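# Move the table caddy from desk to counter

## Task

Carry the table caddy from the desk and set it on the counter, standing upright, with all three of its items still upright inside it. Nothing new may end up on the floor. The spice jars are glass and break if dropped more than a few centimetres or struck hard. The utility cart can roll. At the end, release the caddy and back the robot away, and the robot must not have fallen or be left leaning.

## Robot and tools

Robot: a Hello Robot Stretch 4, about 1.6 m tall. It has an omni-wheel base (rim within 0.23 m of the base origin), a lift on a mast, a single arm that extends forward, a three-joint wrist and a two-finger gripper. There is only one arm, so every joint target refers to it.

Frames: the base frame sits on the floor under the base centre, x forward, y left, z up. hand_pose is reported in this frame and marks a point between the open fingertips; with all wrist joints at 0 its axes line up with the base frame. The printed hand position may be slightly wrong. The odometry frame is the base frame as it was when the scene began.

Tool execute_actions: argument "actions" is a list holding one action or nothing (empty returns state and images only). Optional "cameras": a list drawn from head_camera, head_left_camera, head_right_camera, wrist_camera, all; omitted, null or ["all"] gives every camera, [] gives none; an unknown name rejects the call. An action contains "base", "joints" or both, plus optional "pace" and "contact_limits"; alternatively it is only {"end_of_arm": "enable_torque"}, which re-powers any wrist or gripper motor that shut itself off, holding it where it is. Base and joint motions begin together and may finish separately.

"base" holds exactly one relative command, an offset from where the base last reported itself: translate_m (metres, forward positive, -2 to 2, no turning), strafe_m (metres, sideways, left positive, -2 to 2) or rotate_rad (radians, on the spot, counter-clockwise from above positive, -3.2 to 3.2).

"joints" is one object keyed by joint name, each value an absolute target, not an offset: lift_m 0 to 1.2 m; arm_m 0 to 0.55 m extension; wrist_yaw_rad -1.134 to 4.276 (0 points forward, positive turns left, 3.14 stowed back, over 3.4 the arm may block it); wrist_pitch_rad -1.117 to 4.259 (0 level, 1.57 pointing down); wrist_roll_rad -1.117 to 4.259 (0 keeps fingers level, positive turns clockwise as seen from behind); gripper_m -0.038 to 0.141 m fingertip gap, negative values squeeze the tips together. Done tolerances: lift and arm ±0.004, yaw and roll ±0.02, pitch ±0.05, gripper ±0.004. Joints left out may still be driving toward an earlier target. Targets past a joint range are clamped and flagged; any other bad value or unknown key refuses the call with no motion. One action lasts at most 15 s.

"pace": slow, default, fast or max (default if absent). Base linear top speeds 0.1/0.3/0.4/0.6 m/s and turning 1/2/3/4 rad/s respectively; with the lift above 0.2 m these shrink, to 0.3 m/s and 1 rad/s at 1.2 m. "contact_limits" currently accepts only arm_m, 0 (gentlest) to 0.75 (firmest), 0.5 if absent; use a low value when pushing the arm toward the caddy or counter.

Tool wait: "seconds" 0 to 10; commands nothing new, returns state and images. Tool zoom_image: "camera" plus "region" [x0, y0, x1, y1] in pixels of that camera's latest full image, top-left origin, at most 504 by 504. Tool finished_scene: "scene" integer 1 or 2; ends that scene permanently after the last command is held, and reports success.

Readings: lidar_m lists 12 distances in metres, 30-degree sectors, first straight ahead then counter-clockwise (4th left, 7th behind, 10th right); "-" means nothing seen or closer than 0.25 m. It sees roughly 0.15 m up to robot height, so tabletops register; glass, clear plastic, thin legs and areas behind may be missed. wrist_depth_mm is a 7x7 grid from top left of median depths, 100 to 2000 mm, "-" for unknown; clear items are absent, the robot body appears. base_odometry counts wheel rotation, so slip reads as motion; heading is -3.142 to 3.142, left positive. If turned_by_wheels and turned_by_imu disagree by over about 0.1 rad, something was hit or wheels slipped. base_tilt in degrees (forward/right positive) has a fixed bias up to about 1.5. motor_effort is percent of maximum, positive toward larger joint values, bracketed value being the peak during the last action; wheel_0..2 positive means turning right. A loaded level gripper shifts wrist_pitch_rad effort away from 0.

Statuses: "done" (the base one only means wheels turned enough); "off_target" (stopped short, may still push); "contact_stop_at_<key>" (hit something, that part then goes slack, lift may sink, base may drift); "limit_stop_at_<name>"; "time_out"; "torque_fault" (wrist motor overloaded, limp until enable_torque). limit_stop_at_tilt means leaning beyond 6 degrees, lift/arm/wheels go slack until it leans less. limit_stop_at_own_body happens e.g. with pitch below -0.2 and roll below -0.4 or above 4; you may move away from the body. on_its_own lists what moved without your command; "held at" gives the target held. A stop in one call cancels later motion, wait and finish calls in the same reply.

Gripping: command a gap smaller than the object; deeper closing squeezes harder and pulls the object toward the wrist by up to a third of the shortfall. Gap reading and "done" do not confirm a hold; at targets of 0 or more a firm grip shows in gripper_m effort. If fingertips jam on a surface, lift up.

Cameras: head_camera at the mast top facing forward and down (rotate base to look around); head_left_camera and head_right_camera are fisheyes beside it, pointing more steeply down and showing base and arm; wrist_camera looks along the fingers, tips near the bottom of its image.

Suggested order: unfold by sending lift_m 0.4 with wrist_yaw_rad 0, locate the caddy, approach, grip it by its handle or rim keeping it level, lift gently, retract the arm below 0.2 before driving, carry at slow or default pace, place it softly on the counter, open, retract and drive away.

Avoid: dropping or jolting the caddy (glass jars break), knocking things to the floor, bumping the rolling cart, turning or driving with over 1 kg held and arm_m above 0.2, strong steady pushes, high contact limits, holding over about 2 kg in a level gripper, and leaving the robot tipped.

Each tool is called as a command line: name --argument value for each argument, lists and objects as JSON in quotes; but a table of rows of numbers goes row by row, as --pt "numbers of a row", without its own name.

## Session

execute_actions --actions '[]'

Scene clock: 0.00 s.
base_odometry: x=+0.000 y=+0.000 heading=+0.000 (m, m, rad; odometry frame)
turned_by_wheels: +0.000 (rad since the last result)
turned_by_imu: +0.000 (rad since the last result)
base_tilt: forward=+0.3 right=+1.0 (deg)
lidar_m: 1.47 1.94 1.93 2.16 1.94 2.16 1.72 1.39 1.39 1.86 1.58 1.57
base_status: not commanded
joint_positions: lift_m=+0.187 arm_m=+0.000 wrist_yaw_rad=+3.044 wrist_pitch_rad=-0.007 wrist_roll_rad=-0.017 gripper_m=+0.057
joint_status: not commanded
motor_effort: lift_m=+21 arm_m=+0 wrist_yaw_rad=-1 wrist_pitch_rad=-7 wrist_roll_rad=+0 gripper_m=-3 wheel_0=+0 wheel_1=+0 wheel_2=+0 (%)
hand_pose: x=-0.1080 y=+0.1152 z=+0.3668 quat_wxyz=(+0.049, +0.003, -0.009, +0.999) (m; base frame)
wrist_depth_mm: - 148 - - - - 1863 / - 138 - - - - 1808 / - 125 188 - - - 1808 / 113 146 239 - - - 1863 / 1921 - - - - - 1863 / 1281 1464 204 1499 199 1464 1430 / 904 960 946 139 991 866 960
pictures: head_camera, head_left_camera, head_right_camera, wrist_camera
Images, in order (width x height): head_camera 420x560, head_left_camera 420x672, head_right_camera 420x672, wrist_camera 616x392.

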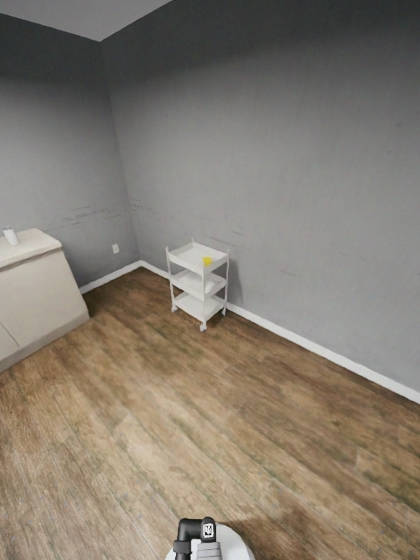

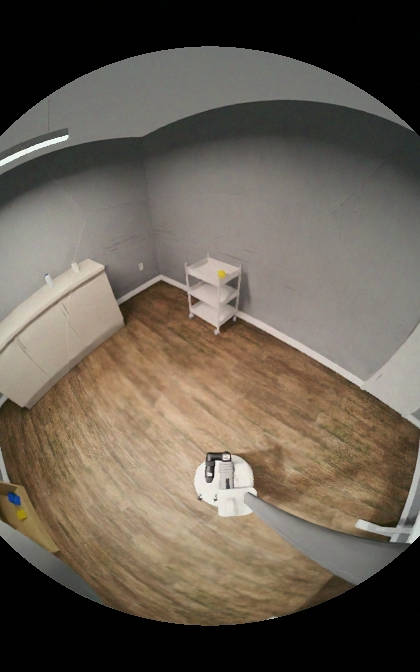

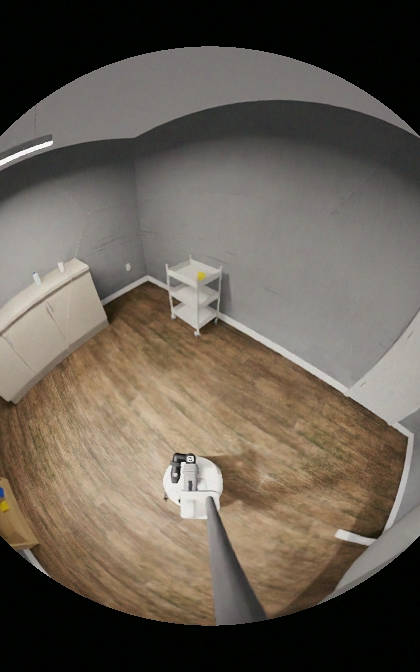

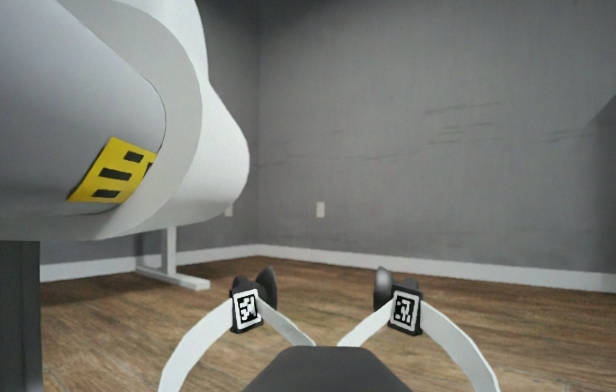

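execute_actions --actions '[{"base": {"rotate_rad": -2.33}, "joints": {"lift_m": 0.9, "wrist_yaw_rad": 0, "gripper_m": 0.03}, "pace": "fast"}]'

Scene clock: 5.67 s.
base_odometry: x=+0.000 y=+0.000 heading=-2.330 (m, m, rad; odometry frame)
turned_by_wheels: -2.330 (rad since the last result)
turned_by_imu: -2.325 (rad since the last result)
base_tilt: forward=+0.4 right=+1.0 (deg)
lidar_m: 1.38 2.26 1.65 1.56 1.48 1.58 1.93 1.99 2.00 1.93 2.27 1.46
base_status: done
joint_positions: lift_m=+0.900 arm_m=+0.000 wrist_yaw_rad=+0.000 wrist_pitch_rad=-0.007 wrist_roll_rad=-0.017 gripper_m=+0.030
joint_status: all done
motor_effort: lift_m=+24(26) arm_m=+0(0) wrist_yaw_rad=-2(7) wrist_pitch_rad=-7(7) wrist_roll_rad=+0(0) gripper_m=-3(1) wheel_0=+0(7) wheel_1=+0(15) wheel_2=-1(9) (%)
hand_pose: x=+0.4591 y=-0.0873 z=+1.0799 quat_wxyz=(+1.000, -0.008, -0.003, +0.000) (m; base frame)
wrist_depth_mm: - - - - 1983 1983 1983 / - - 1983 - 1983 1983 1921 / - - 1983 1983 - 1983 - / - 1983 - 1983 - 1983 - / - - 1983 1983 1983 1921 1983 / - - 1618 1182 191 1430 1366 / - 1983 1983 142 1983 1983 1921
pictures: head_camera, head_left_camera, head_right_camera, wrist_camera
Images, in order (width x height): head_camera 420x560, head_left_camera 420x672, head_right_camera 420x672, wrist_camera 616x392.

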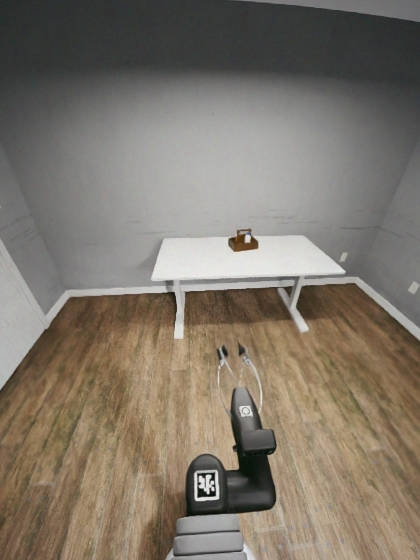

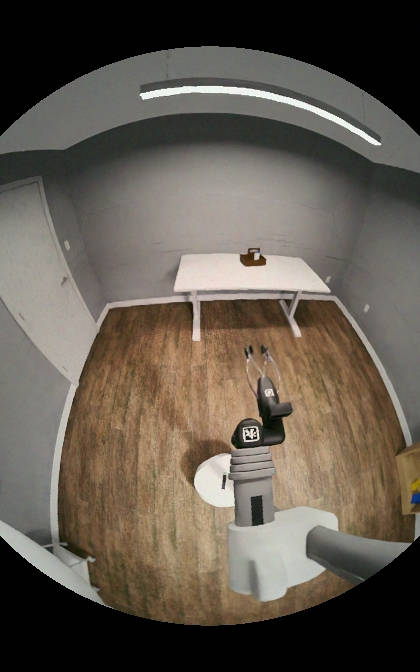

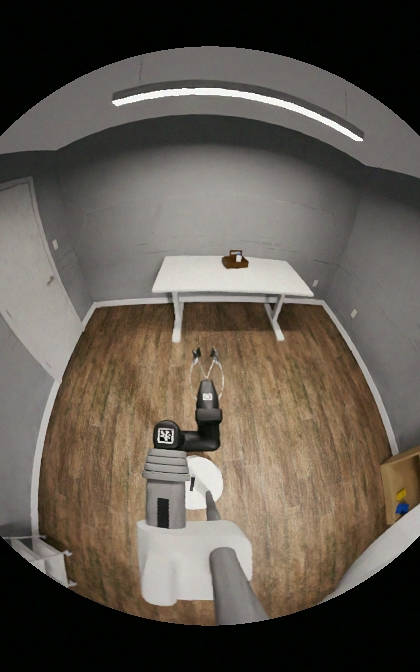

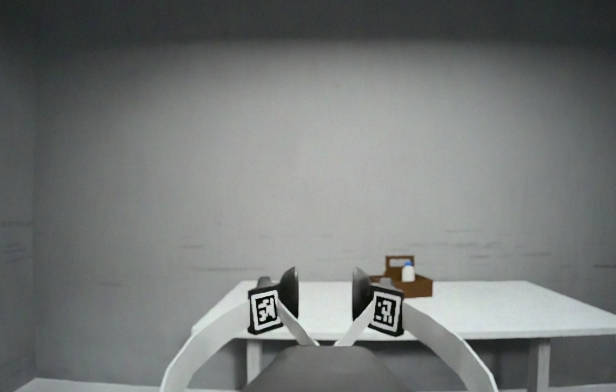

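zoom_image --camera "head_camera" --region '[210, 215, 280, 265]'

zoom_image --camera "wrist_camera" --region '[350, 240, 450, 310]'

Region (210, 215, 280, 265) of head_camera's 420x560 image, scaled by 7.200, with more detail than that image has; it fills the top 360 rows of this view, and the rest is white.

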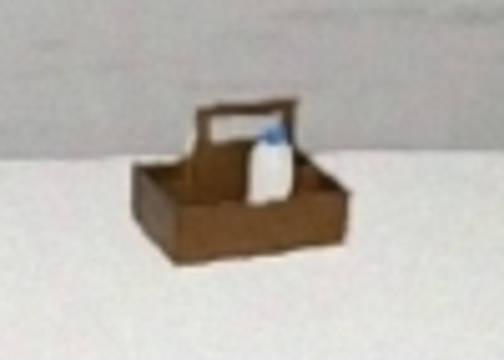

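Region (350, 240, 450, 310) of wrist_camera's 616x392 image, scaled by 5.040; it fills the top 353 rows of this view, and the rest is white.

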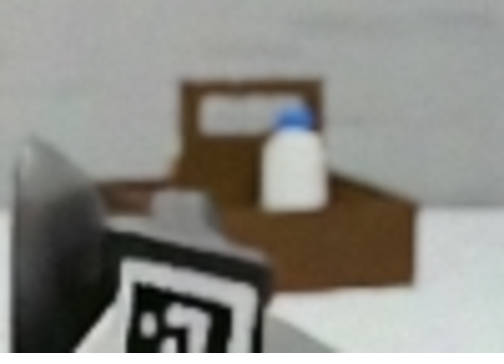

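execute_actions --actions '[{"base": {"rotate_rad": -0.22}, "joints": {"lift_m": 0.72, "wrist_roll_rad": 1.57, "wrist_pitch_rad": 0.0}, "pace": "fast"}]' --cameras '[]'

execute_actions --actions '[{"base": {"translate_m": 1.08}, "pace": "fast"}]'

Scene clock: 17.70 s.
base_odometry: x=+0.000 y=+0.000 heading=-2.550 (m, m, rad; odometry frame)
turned_by_wheels: -0.219 (rad since the last result)
turned_by_imu: -0.218 (rad since the last result)
base_tilt: forward=+0.4 right=+1.0 (deg)
lidar_m: 1.39 1.38 1.76 1.56 1.58 1.48 1.96 1.95 2.18 1.94 2.19 1.60
base_status: done
joint_positions: lift_m=+0.720 arm_m=+0.000 wrist_yaw_rad=+0.000 wrist_pitch_rad=+0.002 wrist_roll_rad=+1.570 gripper_m=+0.030
joint_status: all done
motor_effort: lift_m=+17(21) arm_m=+0(0) wrist_yaw_rad=+0(2) wrist_pitch_rad=-6(5) wrist_roll_rad=+1(7) gripper_m=-3(3) wheel_0=+2(6) wheel_1=+3(2) wheel_2=+2(7) (%)
hand_pose: x=+0.4591 y=-0.0874 z=+0.8980 quat_wxyz=(+0.707, +0.707, +0.001, -0.001) (m; base frame)
wrist_depth_mm: - - - - - 1808 1255 / - - - - - 1708 1281 / - - - - - 1921 1281 / - - - - - 1921 1308 / - - - - 1983 1983 1281 / 1983 1921 1921 1921 191 1921 1281 / 1921 1863 1863 141 1808 1499 1281
pictures: none
No camera images: the call's "cameras" was empty. Leave "cameras" out to get every camera's image.

Scene clock: 21.77 s.
base_odometry: x=-0.896 y=-0.603 heading=-2.549 (m, m, rad; odometry frame)
turned_by_wheels: +0.000 (rad since the last result)
turned_by_imu: -0.001 (rad since the last result)
base_tilt: forward=+0.3 right=+0.9 (deg)
lidar_m: 0.34 0.34 0.38 1.82 1.82 2.14 2.99 2.99 2.19 1.90 0.67 0.39
base_status: done
joint_positions: lift_m=+0.720 arm_m=+0.000 wrist_yaw_rad=+0.000 wrist_pitch_rad=+0.002 wrist_roll_rad=+1.570 gripper_m=+0.030
joint_status: not commanded
motor_effort: lift_m=+17(17) arm_m=+0(0) wrist_yaw_rad=+0(0) wrist_pitch_rad=-7(7) wrist_roll_rad=+1(2) gripper_m=-4(4) wheel_0=+0(8) wheel_1=+1(7) wheel_2=+2(11) (%)
hand_pose: x=+0.4591 y=-0.0874 z=+0.8979 quat_wxyz=(+0.707, +0.707, +0.001, -0.001) (m; base frame)
wrist_depth_mm: 1182 1182 1160 1160 778 364 258 / 1138 1118 1118 1098 798 368 263 / 1078 1060 1078 1042 809 373 266 / 1025 1025 1008 1008 699 375 267 / 991 991 976 976 574 377 267 / 946 946 931 603 191 377 267 / 904 917 891 141 530 320 265
pictures: head_camera, head_left_camera, head_right_camera, wrist_camera
Images, in order (width x height): head_camera 420x560, head_left_camera 420x672, head_right_camera 420x672, wrist_camera 616x392.

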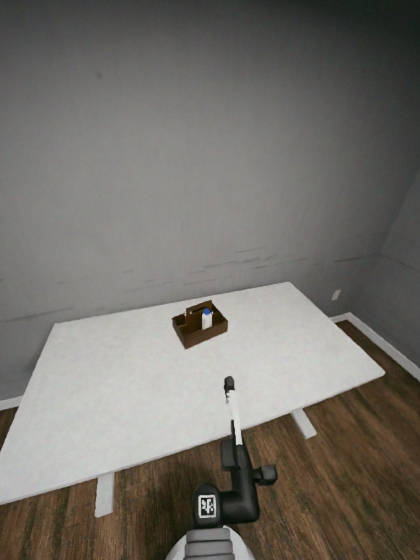

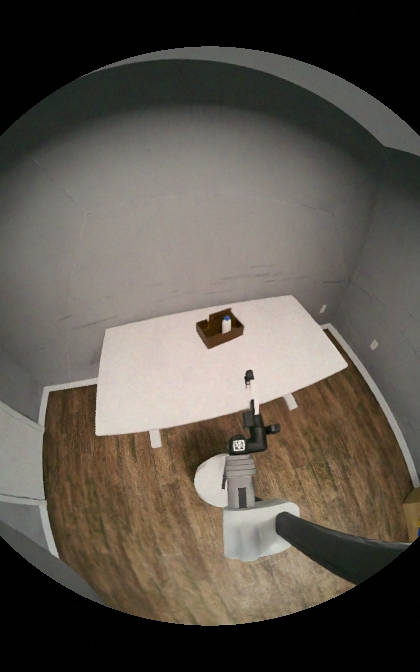

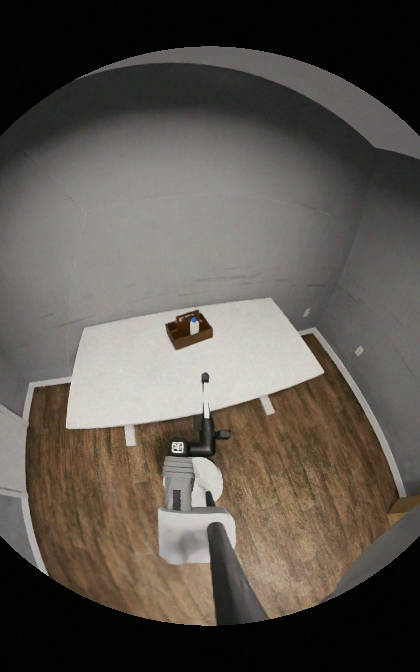

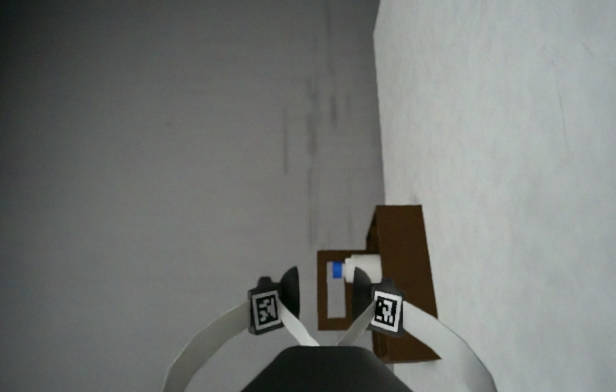

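zoom_image --camera "head_camera" --region '[160, 285, 250, 360]'

zoom_image --camera "wrist_camera" --region '[290, 190, 460, 370]'

Region (160, 285, 250, 360) of head_camera's 420x560 image, scaled by 5.600, with more detail than that image has.

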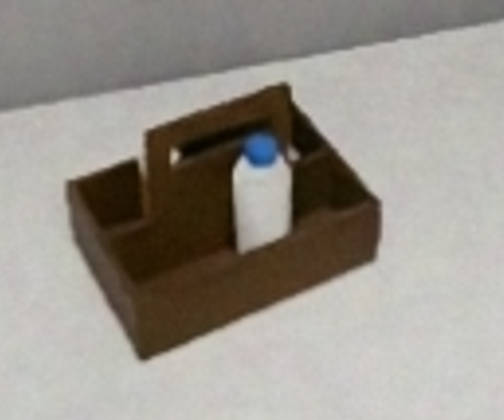

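Region (290, 190, 460, 370) of wrist_camera's 616x392 image, scaled by 2.800.

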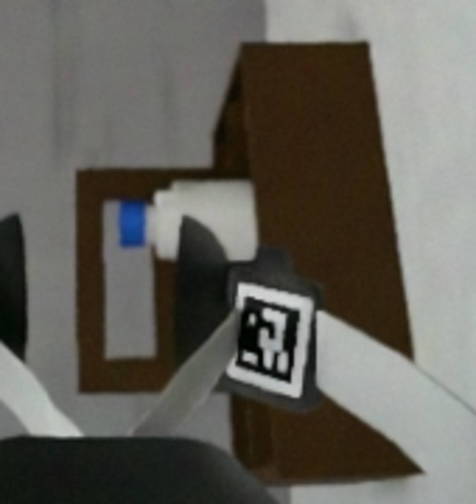

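execute_actions --actions '[{"base": {"strafe_m": 0.10}, "joints": {"arm_m": 0.32}}]' --cameras '["wrist_camera", "head_camera"]'

Scene clock: 41.33 s.
base_odometry: x=-0.840 y=-0.686 heading=-2.549 (m, m, rad; odometry frame)
turned_by_wheels: +0.000 (rad since the last result)
turned_by_imu: +0.001 (rad since the last result)
base_tilt: forward=+0.3 right=+1.0 (deg)
lidar_m: 0.32 0.31 0.36 1.73 1.72 2.05 2.73 3.00 2.25 2.01 0.61 0.39
base_status: done
joint_positions: lift_m=+0.720 arm_m=+0.318 wrist_yaw_rad=+0.000 wrist_pitch_rad=+0.002 wrist_roll_rad=+1.570 gripper_m=+0.030
joint_status: all done
motor_effort: lift_m=+17(18) arm_m=+10(8) wrist_yaw_rad=-1(0) wrist_pitch_rad=-6(8) wrist_roll_rad=+1(0) gripper_m=-4(3) wheel_0=-1(11) wheel_1=+1(11) wheel_2=+0(1) (%)
hand_pose: x=+0.7776 y=-0.0874 z=+0.8979 quat_wxyz=(+0.707, +0.707, +0.001, -0.001) (m; base frame)
wrist_depth_mm: 778 778 768 759 741 359 256 / 750 732 732 723 707 314 260 / 707 699 691 691 676 271 262 / 683 668 668 661 303 250 248 / 640 640 640 627 304 234 229 / 621 615 609 290 192 220 213 / 597 591 580 141 338 200 201
pictures: head_camera, wrist_camera
Images, in order (width x height): head_camera 420x560, wrist_camera 616x392.

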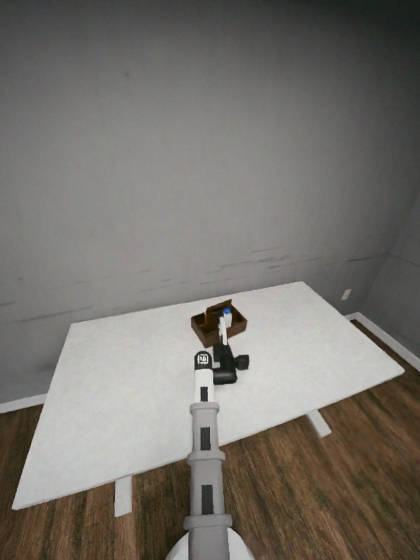

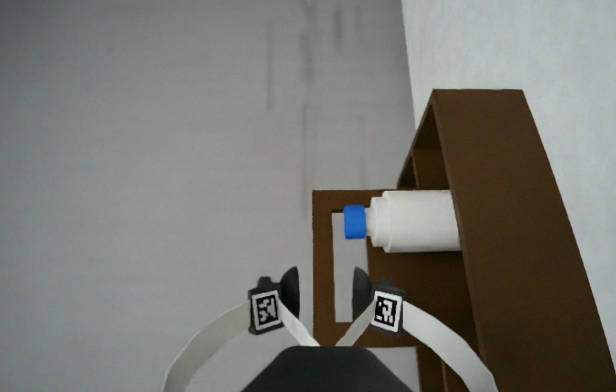

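zoom_image --camera "wrist_camera" --region '[240, 170, 480, 360]'

Region (240, 170, 480, 360) of wrist_camera's 616x392 image, scaled by 2.100; it fills the top 399 rows of this view, and the rest is white.

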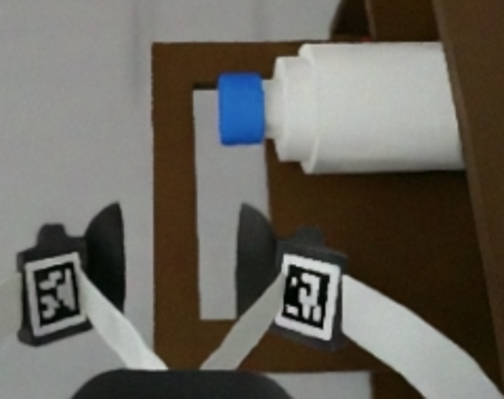

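execute_actions --actions '[{"joints": {"arm_m": 0.383, "lift_m": 0.725}, "contact_limits": {"arm_m": 0.2}}]' --cameras '["wrist_camera"]'

zoom_image --camera "wrist_camera" --region '[240, 170, 480, 360]'

Scene clock: 50.77 s.
base_odometry: x=-0.840 y=-0.686 heading=-2.549 (m, m, rad; odometry frame)
turned_by_wheels: +0.000 (rad since the last result)
turned_by_imu: +0.001 (rad since the last result)
base_tilt: forward=+0.4 right=+1.0 (deg)
lidar_m: 0.31 0.32 0.38 1.72 1.69 2.03 2.70 3.03 2.24 2.02 0.64 0.38
base_status: not commanded
joint_positions: lift_m=+0.725 arm_m=+0.381 wrist_yaw_rad=+0.000 wrist_pitch_rad=+0.002 wrist_roll_rad=+1.570 gripper_m=+0.030
joint_status: all done
motor_effort: lift_m=+25(21) arm_m=+10(13) wrist_yaw_rad=-1(1) wrist_pitch_rad=-7(7) wrist_roll_rad=+1(1) gripper_m=-3(4) wheel_0=-1(1) wheel_1=+2(1) wheel_2=+0(0) (%)
contact_limits: arm_m 0.2
hand_pose: x=+0.8406 y=-0.0874 z=+0.9023 quat_wxyz=(+0.707, +0.707, +0.001, -0.001) (m; base frame)
wrist_depth_mm: 707 691 683 683 668 368 262 / 668 661 654 654 647 229 220 / 647 627 634 621 615 273 202 / 609 609 597 591 276 207 185 / 585 580 574 569 222 208 171 / 554 554 549 236 191 236 161 / 544 535 530 141 223 218 -
pictures: wrist_camera
Images, in order (width x height): wrist_camera 616x392.

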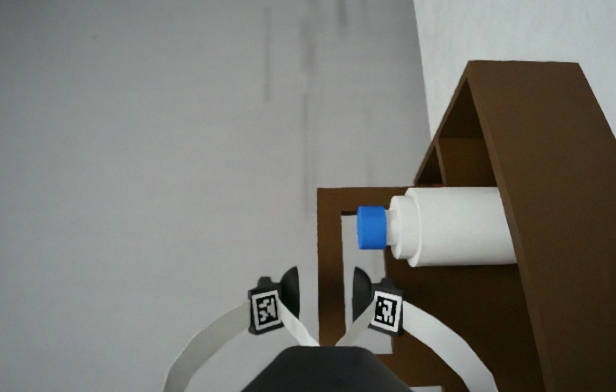

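Region (240, 170, 480, 360) of wrist_camera's 616x392 image, scaled by 2.100; it fills the top 399 rows of this view, and the rest is white.

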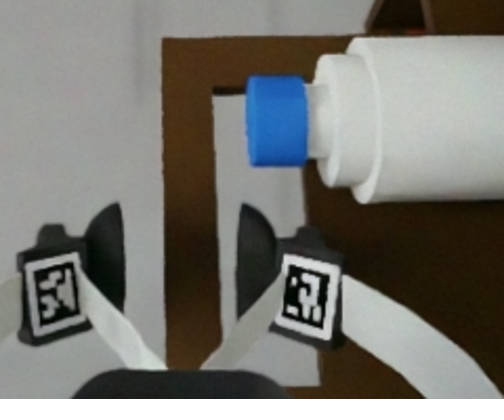

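execute_actions --actions '[{"joints": {"arm_m": 0.423}, "pace": "slow", "contact_limits": {"arm_m": 0.2}}]' --cameras '["wrist_camera"]'

zoom_image --camera "wrist_camera" --region '[240, 170, 480, 360]'

Scene clock: 55.77 s.
base_odometry: x=-0.840 y=-0.686 heading=-2.549 (m, m, rad; odometry frame)
turned_by_wheels: +0.000 (rad since the last result)
turned_by_imu: +0.001 (rad since the last result)
base_tilt: forward=+0.4 right=+1.1 (deg)
lidar_m: 0.31 0.30 0.38 1.71 1.71 2.02 2.70 3.03 2.26 2.01 0.63 0.38
base_status: not commanded
joint_positions: lift_m=+0.725 arm_m=+0.421 wrist_yaw_rad=+0.000 wrist_pitch_rad=+0.002 wrist_roll_rad=+1.570 gripper_m=+0.030
joint_status: all done
motor_effort: lift_m=+25(25) arm_m=+10(10) wrist_yaw_rad=-1(1) wrist_pitch_rad=-7(7) wrist_roll_rad=+1(0) gripper_m=-3(3) wheel_0=-1(1) wheel_1=+2(1) wheel_2=+0(0) (%)
contact_limits: arm_m 0.2
hand_pose: x=+0.8806 y=-0.0874 z=+0.9023 quat_wxyz=(+0.707, +0.707, +0.001, -0.001) (m; base frame)
wrist_depth_mm: 661 647 634 634 634 368 246 / 621 615 615 603 597 229 174 / 597 591 585 580 580 253 161 / 564 564 554 554 236 173 166 / 544 539 530 525 181 166 165 / 517 512 512 204 192 201 200 / 504 496 492 141 191 186 -
pictures: wrist_camera
Images, in order (width x height): wrist_camera 616x392.

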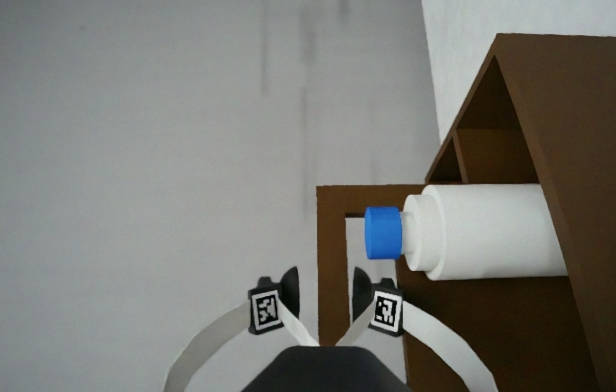

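Region (240, 170, 480, 360) of wrist_camera's 616x392 image, scaled by 2.100; it fills the top 399 rows of this view, and the rest is white.

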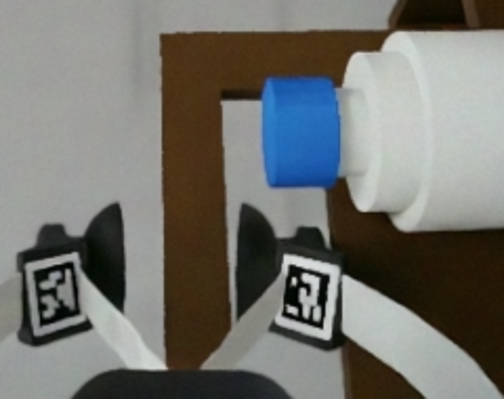

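execute_actions --actions '[{"joints": {"gripper_m": -0.015}}]' --cameras '["wrist_camera"]'

execute_actions --actions '[{"joints": {"lift_m": 0.77}, "pace": "slow"}]' --cameras '["wrist_camera", "head_camera"]'

Scene clock: 58.53 s.
base_odometry: x=-0.840 y=-0.686 heading=-2.549 (m, m, rad; odometry frame)
turned_by_wheels: +0.000 (rad since the last result)
turned_by_imu: +0.001 (rad since the last result)
base_tilt: forward=+0.4 right=+1.0 (deg)
lidar_m: 0.33 0.30 0.38 1.71 1.72 2.02 2.71 3.02 2.26 2.01 0.60 0.37
base_status: not commanded
joint_positions: lift_m=+0.725 arm_m=+0.421 wrist_yaw_rad=+0.000 wrist_pitch_rad=+0.005 wrist_roll_rad=+1.570 gripper_m=-0.015
joint_status: all done
motor_effort: lift_m=+25(25) arm_m=+10(10) wrist_yaw_rad=-1(1) wrist_pitch_rad=-15(15) wrist_roll_rad=+1(0) gripper_m=-13(10) wheel_0=-1(1) wheel_1=+1(1) wheel_2=+0(0) (%)
hand_pose: x=+0.8807 y=-0.0874 z=+0.9015 quat_wxyz=(+0.707, +0.707, +0.002, -0.002) (m; base frame)
wrist_depth_mm: 654 647 640 634 627 362 177 / 621 621 609 609 603 229 160 / 591 591 585 580 574 240 154 / 564 559 559 554 222 160 159 / 539 535 535 525 167 154 153 / 517 517 517 194 186 190 189 / 496 496 488 185 180 175 -
pictures: wrist_camera
Images, in order (width x height): wrist_camera 616x392.

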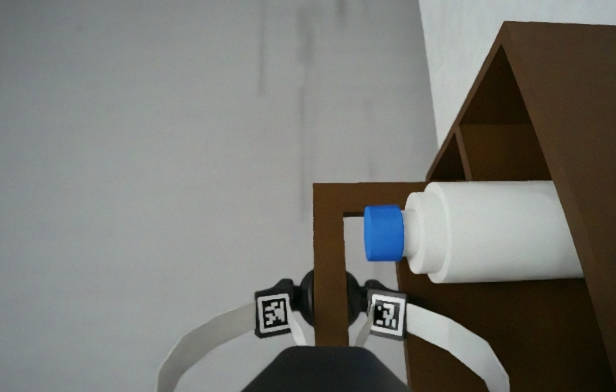

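Scene clock: 59.77 s.
base_odometry: x=-0.840 y=-0.686 heading=-2.549 (m, m, rad; odometry frame)
turned_by_wheels: +0.000 (rad since the last result)
turned_by_imu: +0.000 (rad since the last result)
base_tilt: forward=+0.4 right=+1.0 (deg)
lidar_m: 0.31 0.29 0.37 1.71 1.71 2.02 2.71 3.03 2.25 2.01 0.61 0.38
base_status: not commanded
joint_positions: lift_m=+0.769 arm_m=+0.421 wrist_yaw_rad=+0.000 wrist_pitch_rad=+0.007 wrist_roll_rad=+1.570 gripper_m=-0.015
joint_status: all done
motor_effort: lift_m=+27(24) arm_m=+10(9) wrist_yaw_rad=-1(0) wrist_pitch_rad=-21(20) wrist_roll_rad=+1(1) gripper_m=-12(13) wheel_0=-1(1) wheel_1=+1(1) wheel_2=+1(0) (%)
hand_pose: x=+0.8807 y=-0.0874 z=+0.9457 quat_wxyz=(+0.707, +0.707, +0.002, -0.002) (m; base frame)
wrist_depth_mm: 654 647 640 634 634 445 - / 621 615 609 603 603 227 151 / 591 585 585 580 574 234 186 / 564 559 559 554 219 154 151 / 539 539 539 525 166 150 148 / 517 517 512 193 186 185 183 / 496 496 488 135 180 168 -
pictures: head_camera, wrist_camera
Images, in order (width x height): head_camera 420x560, wrist_camera 616x392.

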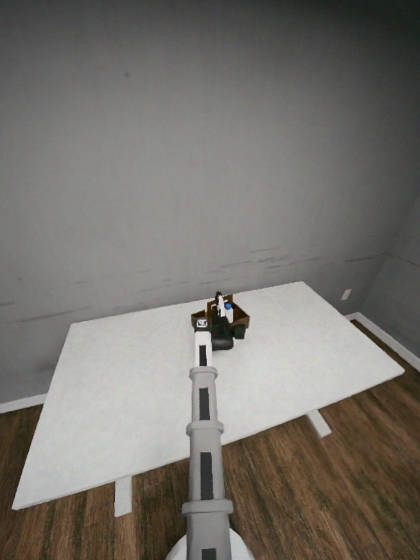

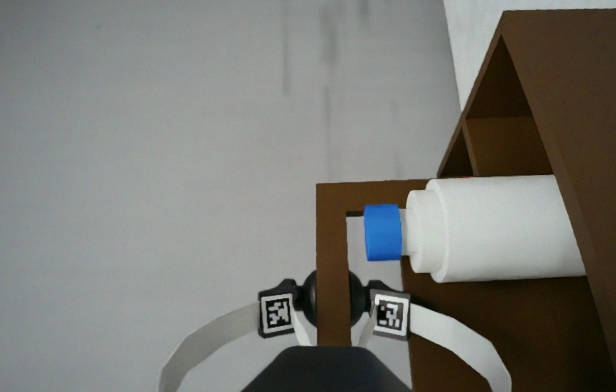

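execute_actions --actions '[{"base": {"translate_m": -0.45}, "joints": {"lift_m": 1.02, "arm_m": 0.02}}]' --cameras '["wrist_camera"]'

execute_actions --actions '[{"base": {"rotate_rad": -2.6}, "pace": "slow"}]'

Scene clock: 69.13 s.
base_odometry: x=-0.467 y=-0.435 heading=-2.550 (m, m, rad; odometry frame)
turned_by_wheels: +0.000 (rad since the last result)
turned_by_imu: +0.002 (rad since the last result)
base_tilt: forward=+0.3 right=+0.8 (deg)
lidar_m: 0.31 0.76 1.83 1.61 1.64 1.91 2.59 2.59 2.10 2.11 2.13 0.38
base_status: done
joint_positions: lift_m=+1.020 arm_m=+0.022 wrist_yaw_rad=+0.000 wrist_pitch_rad=+0.007 wrist_roll_rad=+1.570 gripper_m=-0.015
joint_status: all done
motor_effort: lift_m=+26(25) arm_m=-10(9) wrist_yaw_rad=-1(1) wrist_pitch_rad=-21(21) wrist_roll_rad=+1(1) gripper_m=-13(12) wheel_0=-1(5) wheel_1=-2(11) wheel_2=-2(11) (%)
hand_pose: x=+0.4811 y=-0.0874 z=+1.1957 quat_wxyz=(+0.707, +0.707, +0.002, -0.002) (m; base frame)
wrist_depth_mm: 1661 1661 1618 1618 1618 946 - / 1576 1537 1537 1537 1537 228 152 / 1499 1537 1499 1499 1499 236 187 / 1464 1464 1430 1397 220 156 153 / 1366 1366 1397 1336 167 151 149 / 1336 1308 1308 193 186 186 183 / 1281 1255 1255 135 180 169 -
pictures: wrist_camera
Images, in order (width x height): wrist_camera 616x392.

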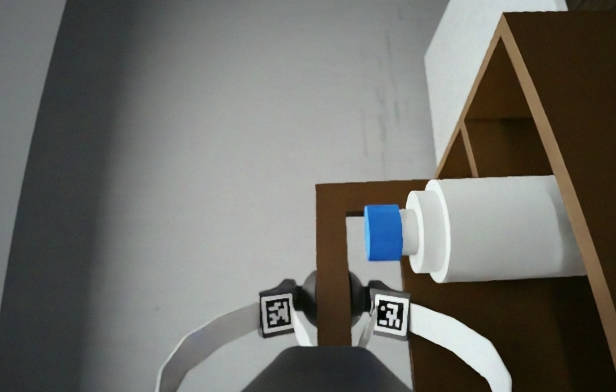

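Scene clock: 73.03 s.
base_odometry: x=-0.467 y=-0.435 heading=+1.134 (m, m, rad; odometry frame)
turned_by_wheels: -2.600 (rad since the last result)
turned_by_imu: -2.594 (rad since the last result)
base_tilt: forward=+0.2 right=+1.0 (deg)
lidar_m: 0.31 2.08 2.11 2.13 0.87 0.75 0.76 1.84 1.61 1.64 1.95 0.39
base_status: done
joint_positions: lift_m=+1.020 arm_m=+0.022 wrist_yaw_rad=+0.000 wrist_pitch_rad=+0.007 wrist_roll_rad=+1.570 gripper_m=-0.015
joint_status: not commanded
motor_effort: lift_m=+26(26) arm_m=-10(10) wrist_yaw_rad=+0(2) wrist_pitch_rad=-20(21) wrist_roll_rad=+0(1) gripper_m=-12(11) wheel_0=+2(3) wheel_1=+2(8) wheel_2=+3(6) (%)
hand_pose: x=+0.4811 y=-0.0875 z=+1.1957 quat_wxyz=(+0.707, +0.707, +0.002, -0.003) (m; base frame)
wrist_depth_mm: 1618 - - - - - - / 1708 - - - - 228 152 / 1661 - - - - 236 187 / 1661 - - - 219 156 153 / 1708 - - - 166 151 150 / 1661 - - 193 186 186 183 / 1618 - - 135 180 170 -
pictures: head_camera, head_left_camera, head_right_camera, wrist_camera
Images, in order (width x height): head_camera 420x560, head_left_camera 420x672, head_right_camera 420x672, wrist_camera 616x392.

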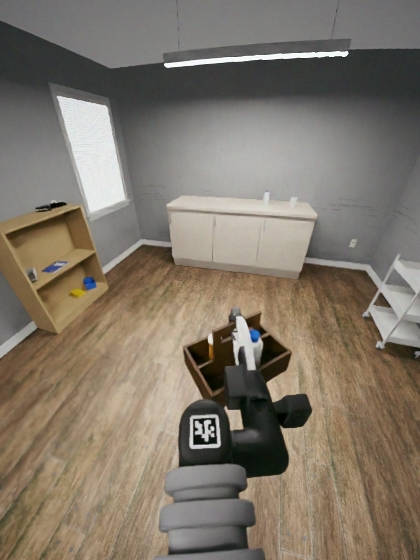

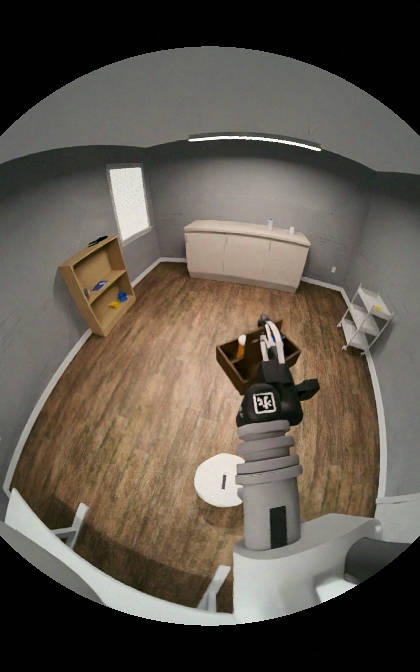

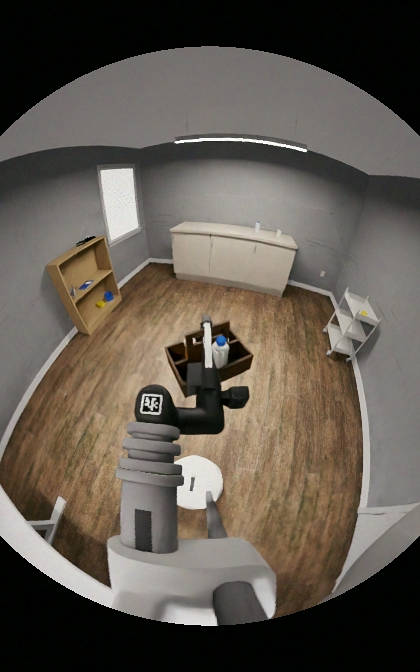

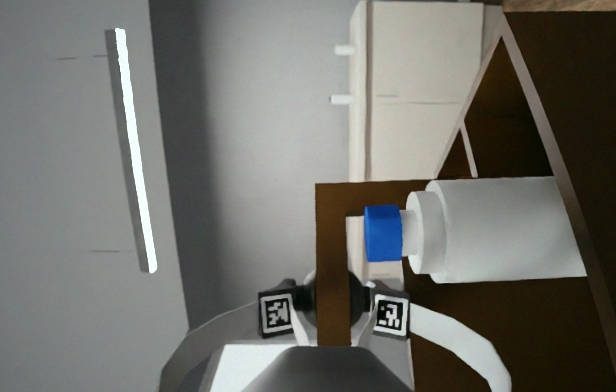

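execute_actions --actions '[{"base": {"translate_m": 2.0}}]' --cameras '["wrist_camera", "head_camera"]'

Scene clock: 82.40 s.
base_odometry: x=+0.379 y=+1.378 heading=+1.134 (m, m, rad; odometry frame)
turned_by_wheels: +0.000 (rad since the last result)
turned_by_imu: -0.002 (rad since the last result)
base_tilt: forward=+0.5 right=+1.0 (deg)
lidar_m: 0.31 0.78 1.52 1.24 1.45 2.65 3.45 2.53 1.78 1.32 0.76 0.37
base_status: done
joint_positions: lift_m=+1.020 arm_m=+0.022 wrist_yaw_rad=+0.000 wrist_pitch_rad=+0.007 wrist_roll_rad=+1.570 gripper_m=-0.015
joint_status: not commanded
motor_effort: lift_m=+26(27) arm_m=-10(10) wrist_yaw_rad=-1(0) wrist_pitch_rad=-21(21) wrist_roll_rad=+1(0) gripper_m=-12(11) wheel_0=+1(3) wheel_1=+4(9) wheel_2=+1(9) (%)
hand_pose: x=+0.4811 y=-0.0874 z=+1.1958 quat_wxyz=(+0.707, +0.707, +0.002, -0.002) (m; base frame)
wrist_depth_mm: 946 960 946 946 946 574 - / 991 976 991 991 976 227 150 / 1042 1025 1025 1025 1025 232 183 / 1078 1098 1078 1078 219 154 151 / 1138 1138 1138 1098 166 150 147 / 1205 1182 1160 193 186 184 181 / 1255 1255 1229 135 180 168 -
pictures: head_camera, wrist_camera
Images, in order (width x height): head_camera 420x560, wrist_camera 616x392.

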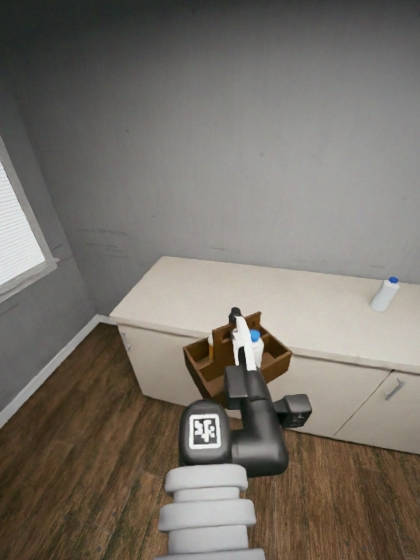

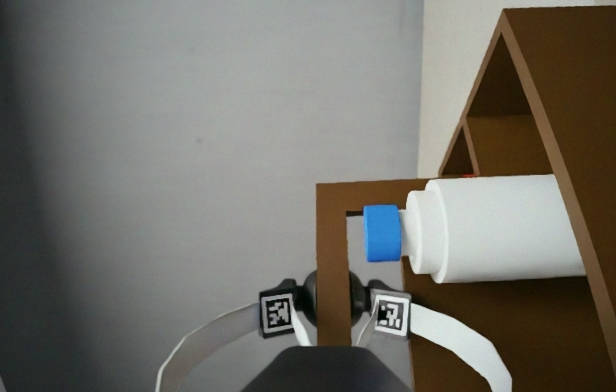

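execute_actions --actions '[{"base": {"translate_m": 0.3}, "joints": {"arm_m": 0.24, "lift_m": 0.95}}]' --cameras '["wrist_camera", "head_camera"]'

Scene clock: 87.70 s.
base_odometry: x=+0.506 y=+1.650 heading=+1.134 (m, m, rad; odometry frame)
turned_by_wheels: +0.000 (rad since the last result)
turned_by_imu: +0.000 (rad since the last result)
base_tilt: forward=+0.4 right=+1.0 (deg)
lidar_m: 0.36 0.45 1.39 1.21 1.40 2.94 3.75 2.61 1.88 0.75 0.42 0.36
base_status: done
joint_positions: lift_m=+0.950 arm_m=+0.238 wrist_yaw_rad=+0.000 wrist_pitch_rad=+0.007 wrist_roll_rad=+1.570 gripper_m=-0.015
joint_status: all done
motor_effort: lift_m=+19(26) arm_m=+10(9) wrist_yaw_rad=-2(1) wrist_pitch_rad=-21(22) wrist_roll_rad=+1(0) gripper_m=-12(12) wheel_0=+1(2) wheel_1=+2(3) wheel_2=+0(10) (%)
hand_pose: x=+0.6977 y=-0.0874 z=+1.1264 quat_wxyz=(+0.707, +0.707, +0.003, -0.002) (m; base frame)
wrist_depth_mm: 492 488 492 488 492 430 - / 508 508 508 508 508 227 147 / 535 530 530 530 525 230 181 / 559 554 554 544 216 153 149 / 585 585 580 569 165 149 146 / 615 615 609 193 186 182 179 / 654 640 640 135 179 167 -
pictures: head_camera, wrist_camera
Images, in order (width x height): head_camera 420x560, wrist_camera 616x392.

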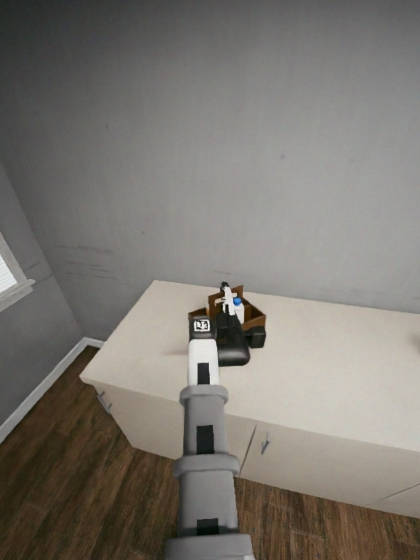

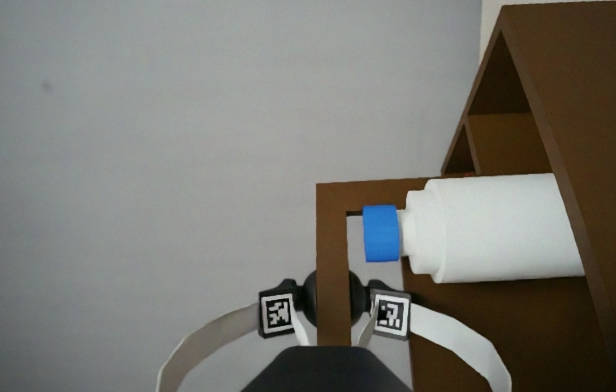

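execute_actions --actions '[{"joints": {"lift_m": 0.914}, "pace": "slow"}]' --cameras '["wrist_camera"]'

Scene clock: 89.43 s.
base_odometry: x=+0.506 y=+1.650 heading=+1.134 (m, m, rad; odometry frame)
turned_by_wheels: +0.000 (rad since the last result)
turned_by_imu: +0.000 (rad since the last result)
base_tilt: forward=+0.4 right=+1.2 (deg)
lidar_m: 0.36 0.44 1.39 1.21 1.38 2.94 3.74 2.62 1.88 0.74 0.42 0.36
base_status: not commanded
joint_positions: lift_m=+0.914 arm_m=+0.238 wrist_yaw_rad=+0.000 wrist_pitch_rad=+0.005 wrist_roll_rad=+1.570 gripper_m=-0.015
joint_status: all done
motor_effort: lift_m=+17(22) arm_m=+10(10) wrist_yaw_rad=-1(1) wrist_pitch_rad=-17(21) wrist_roll_rad=+1(1) gripper_m=-12(12) wheel_0=+1(1) wheel_1=+2(1) wheel_2=+0(0) (%)
hand_pose: x=+0.6977 y=-0.0874 z=+1.0910 quat_wxyz=(+0.707, +0.707, +0.002, -0.002) (m; base frame)
wrist_depth_mm: 488 488 492 488 484 362 176 / 512 508 508 508 504 229 159 / 535 535 530 530 530 240 154 / 559 554 554 544 222 162 161 / 585 585 580 574 169 154 154 / 615 615 597 193 187 190 189 / 654 640 634 185 180 175 -
pictures: wrist_camera
Images, in order (width x height): wrist_camera 616x392.

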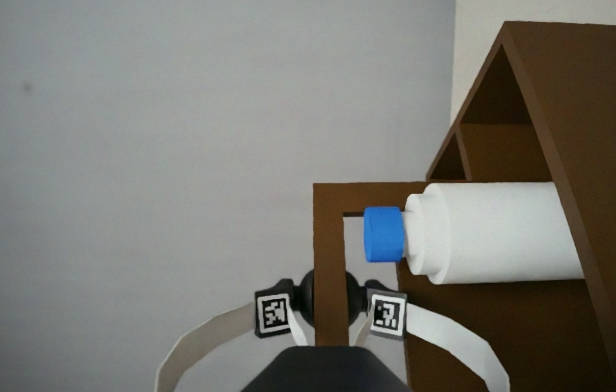

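execute_actions --actions '[{"joints": {"gripper_m": 0.03, "lift_m": 0.913}}]' --cameras '[]'

execute_actions --actions '[{"joints": {"arm_m": 0.228}, "pace": "slow"}]' --cameras '["wrist_camera"]'

zoom_image --camera "wrist_camera" --region '[240, 170, 480, 360]'

Scene clock: 93.20 s.
base_odometry: x=+0.506 y=+1.650 heading=+1.134 (m, m, rad; odometry frame)
turned_by_wheels: +0.000 (rad since the last result)
turned_by_imu: +0.001 (rad since the last result)
base_tilt: forward=+0.3 right=+1.0 (deg)
lidar_m: 0.36 0.41 1.41 1.21 1.37 2.95 3.75 2.63 1.90 0.75 0.43 0.36
base_status: not commanded
joint_positions: lift_m=+0.913 arm_m=+0.238 wrist_yaw_rad=+0.000 wrist_pitch_rad=+0.003 wrist_roll_rad=+1.570 gripper_m=+0.030
joint_status: all done
motor_effort: lift_m=+17(15) arm_m=+10(10) wrist_yaw_rad=+0(2) wrist_pitch_rad=-9(16) wrist_roll_rad=+1(0) gripper_m=-3(12) wheel_0=+1(1) wheel_1=+1(2) wheel_2=-1(0) (%)
hand_pose: x=+0.6977 y=-0.0874 z=+1.0908 quat_wxyz=(+0.707, +0.707, +0.001, -0.001) (m; base frame)
wrist_depth_mm: 492 488 488 488 488 364 245 / 512 508 508 508 504 226 172 / 530 535 530 530 525 251 159 / 559 554 554 549 234 174 166 / 591 585 585 569 179 165 164 / 621 615 603 203 191 200 198 / 654 647 640 141 190 185 -
pictures: none
No camera images: the call's "cameras" was empty. Leave "cameras" out to get every camera's image.

Scene clock: 94.17 s.
base_odometry: x=+0.506 y=+1.650 heading=+1.134 (m, m, rad; odometry frame)
turned_by_wheels: +0.000 (rad since the last result)
turned_by_imu: +0.000 (rad since the last result)
base_tilt: forward=+0.3 right=+1.0 (deg)
lidar_m: 0.36 0.42 1.40 1.20 1.38 2.93 3.75 2.64 1.89 0.74 0.43 0.36
base_status: not commanded
joint_positions: lift_m=+0.913 arm_m=+0.230 wrist_yaw_rad=+0.000 wrist_pitch_rad=+0.002 wrist_roll_rad=+1.570 gripper_m=+0.030
joint_status: all done
motor_effort: lift_m=+17(17) arm_m=-10(12) wrist_yaw_rad=-1(1) wrist_pitch_rad=-7(9) wrist_roll_rad=+0(1) gripper_m=-3(3) wheel_0=+0(1) wheel_1=+1(1) wheel_2=+0(0) (%)
hand_pose: x=+0.6892 y=-0.0874 z=+1.0909 quat_wxyz=(+0.707, +0.707, +0.001, -0.001) (m; base frame)
wrist_depth_mm: 500 500 496 496 492 366 246 / 521 517 517 512 508 230 181 / 544 544 539 539 535 256 165 / 574 564 564 559 242 181 159 / 597 597 591 585 188 174 174 / 627 621 609 210 191 207 205 / 661 661 647 142 196 191 194
pictures: wrist_camera
Images, in order (width x height): wrist_camera 616x392.

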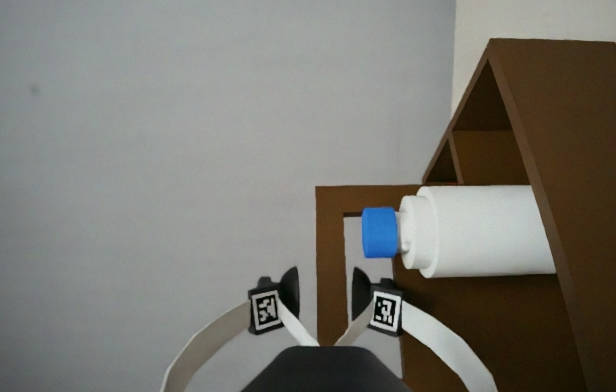

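Region (240, 170, 480, 360) of wrist_camera's 616x392 image, scaled by 2.100; it fills the top 399 rows of this view, and the rest is white.

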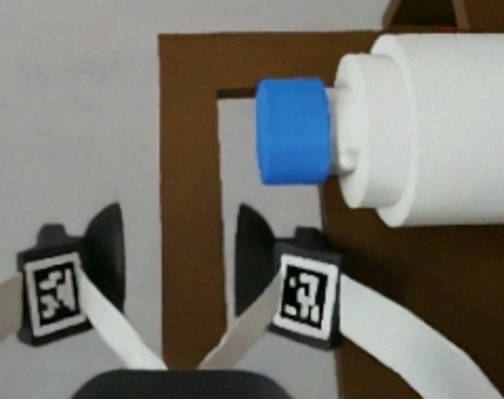

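execute_actions --actions '[{"base": {"translate_m": -0.4}, "joints": {"arm_m": 0.0}}]'

zoom_image --camera "head_camera" --region '[160, 230, 290, 330]'

Scene clock: 98.63 s.
base_odometry: x=+0.336 y=+1.287 heading=+1.134 (m, m, rad; odometry frame)
turned_by_wheels: +0.000 (rad since the last result)
turned_by_imu: +0.002 (rad since the last result)
base_tilt: forward=+0.3 right=+1.0 (deg)
lidar_m: 0.73 0.88 1.26 1.26 1.88 2.56 3.38 2.50 1.75 1.78 0.87 0.74
base_status: done
joint_positions: lift_m=+0.913 arm_m=+0.002 wrist_yaw_rad=+0.000 wrist_pitch_rad=+0.002 wrist_roll_rad=+1.570 gripper_m=+0.030
joint_status: all done
motor_effort: lift_m=+17(17) arm_m=-10(12) wrist_yaw_rad=-1(2) wrist_pitch_rad=-7(8) wrist_roll_rad=+0(0) gripper_m=-4(4) wheel_0=+0(8) wheel_1=-2(10) wheel_2=-2(9) (%)
hand_pose: x=+0.4611 y=-0.0874 z=+1.0909 quat_wxyz=(+0.707, +0.707, +0.001, -0.001) (m; base frame)
wrist_depth_mm: 1078 1060 1078 1060 788 462 466 / 1118 1118 1098 1098 809 484 480 / 1160 1160 1160 1138 820 496 500 / 1229 1205 1205 1205 768 517 525 / 1255 1281 1255 1229 723 544 549 / 1366 1336 1308 1281 191 569 569 / 1430 1397 1397 141 676 585 597
pictures: head_camera, head_left_camera, head_right_camera, wrist_camera
Images, in order (width x height): head_camera 420x560, head_left_camera 420x672, head_right_camera 420x672, wrist_camera 616x392.

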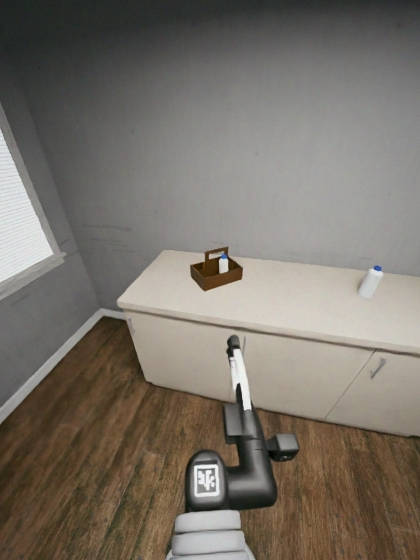

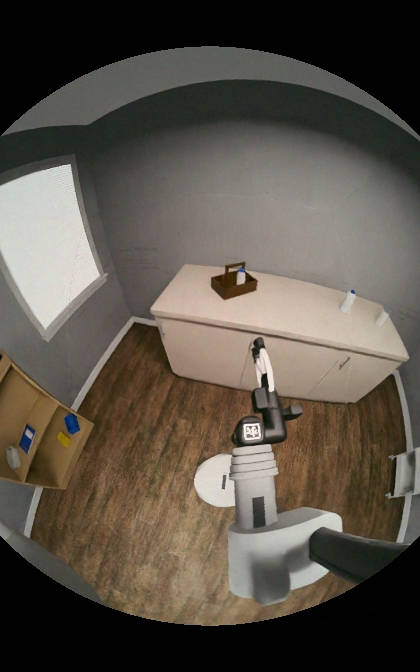

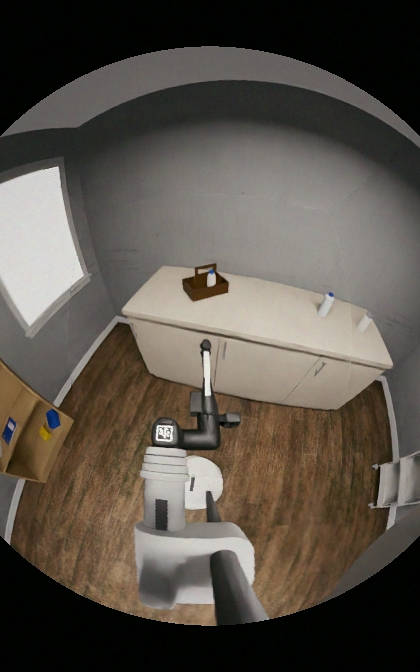

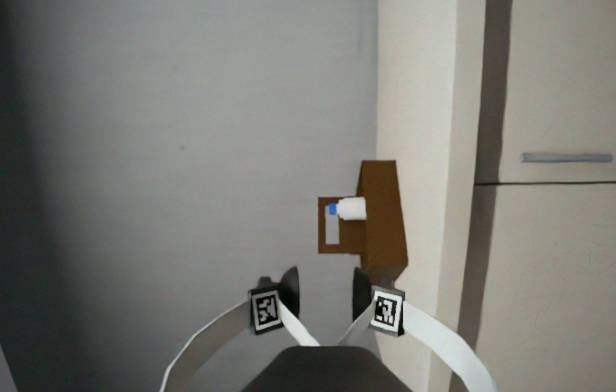

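Region (160, 230, 290, 330) of head_camera's 420x560 image, scaled by 3.877, with more detail than that image has; it fills the top 388 rows of this view, and the rest is white.

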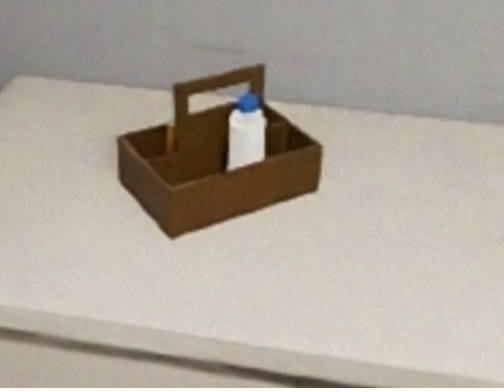

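finished_scene --scene 2

The scene is finished: the task was done.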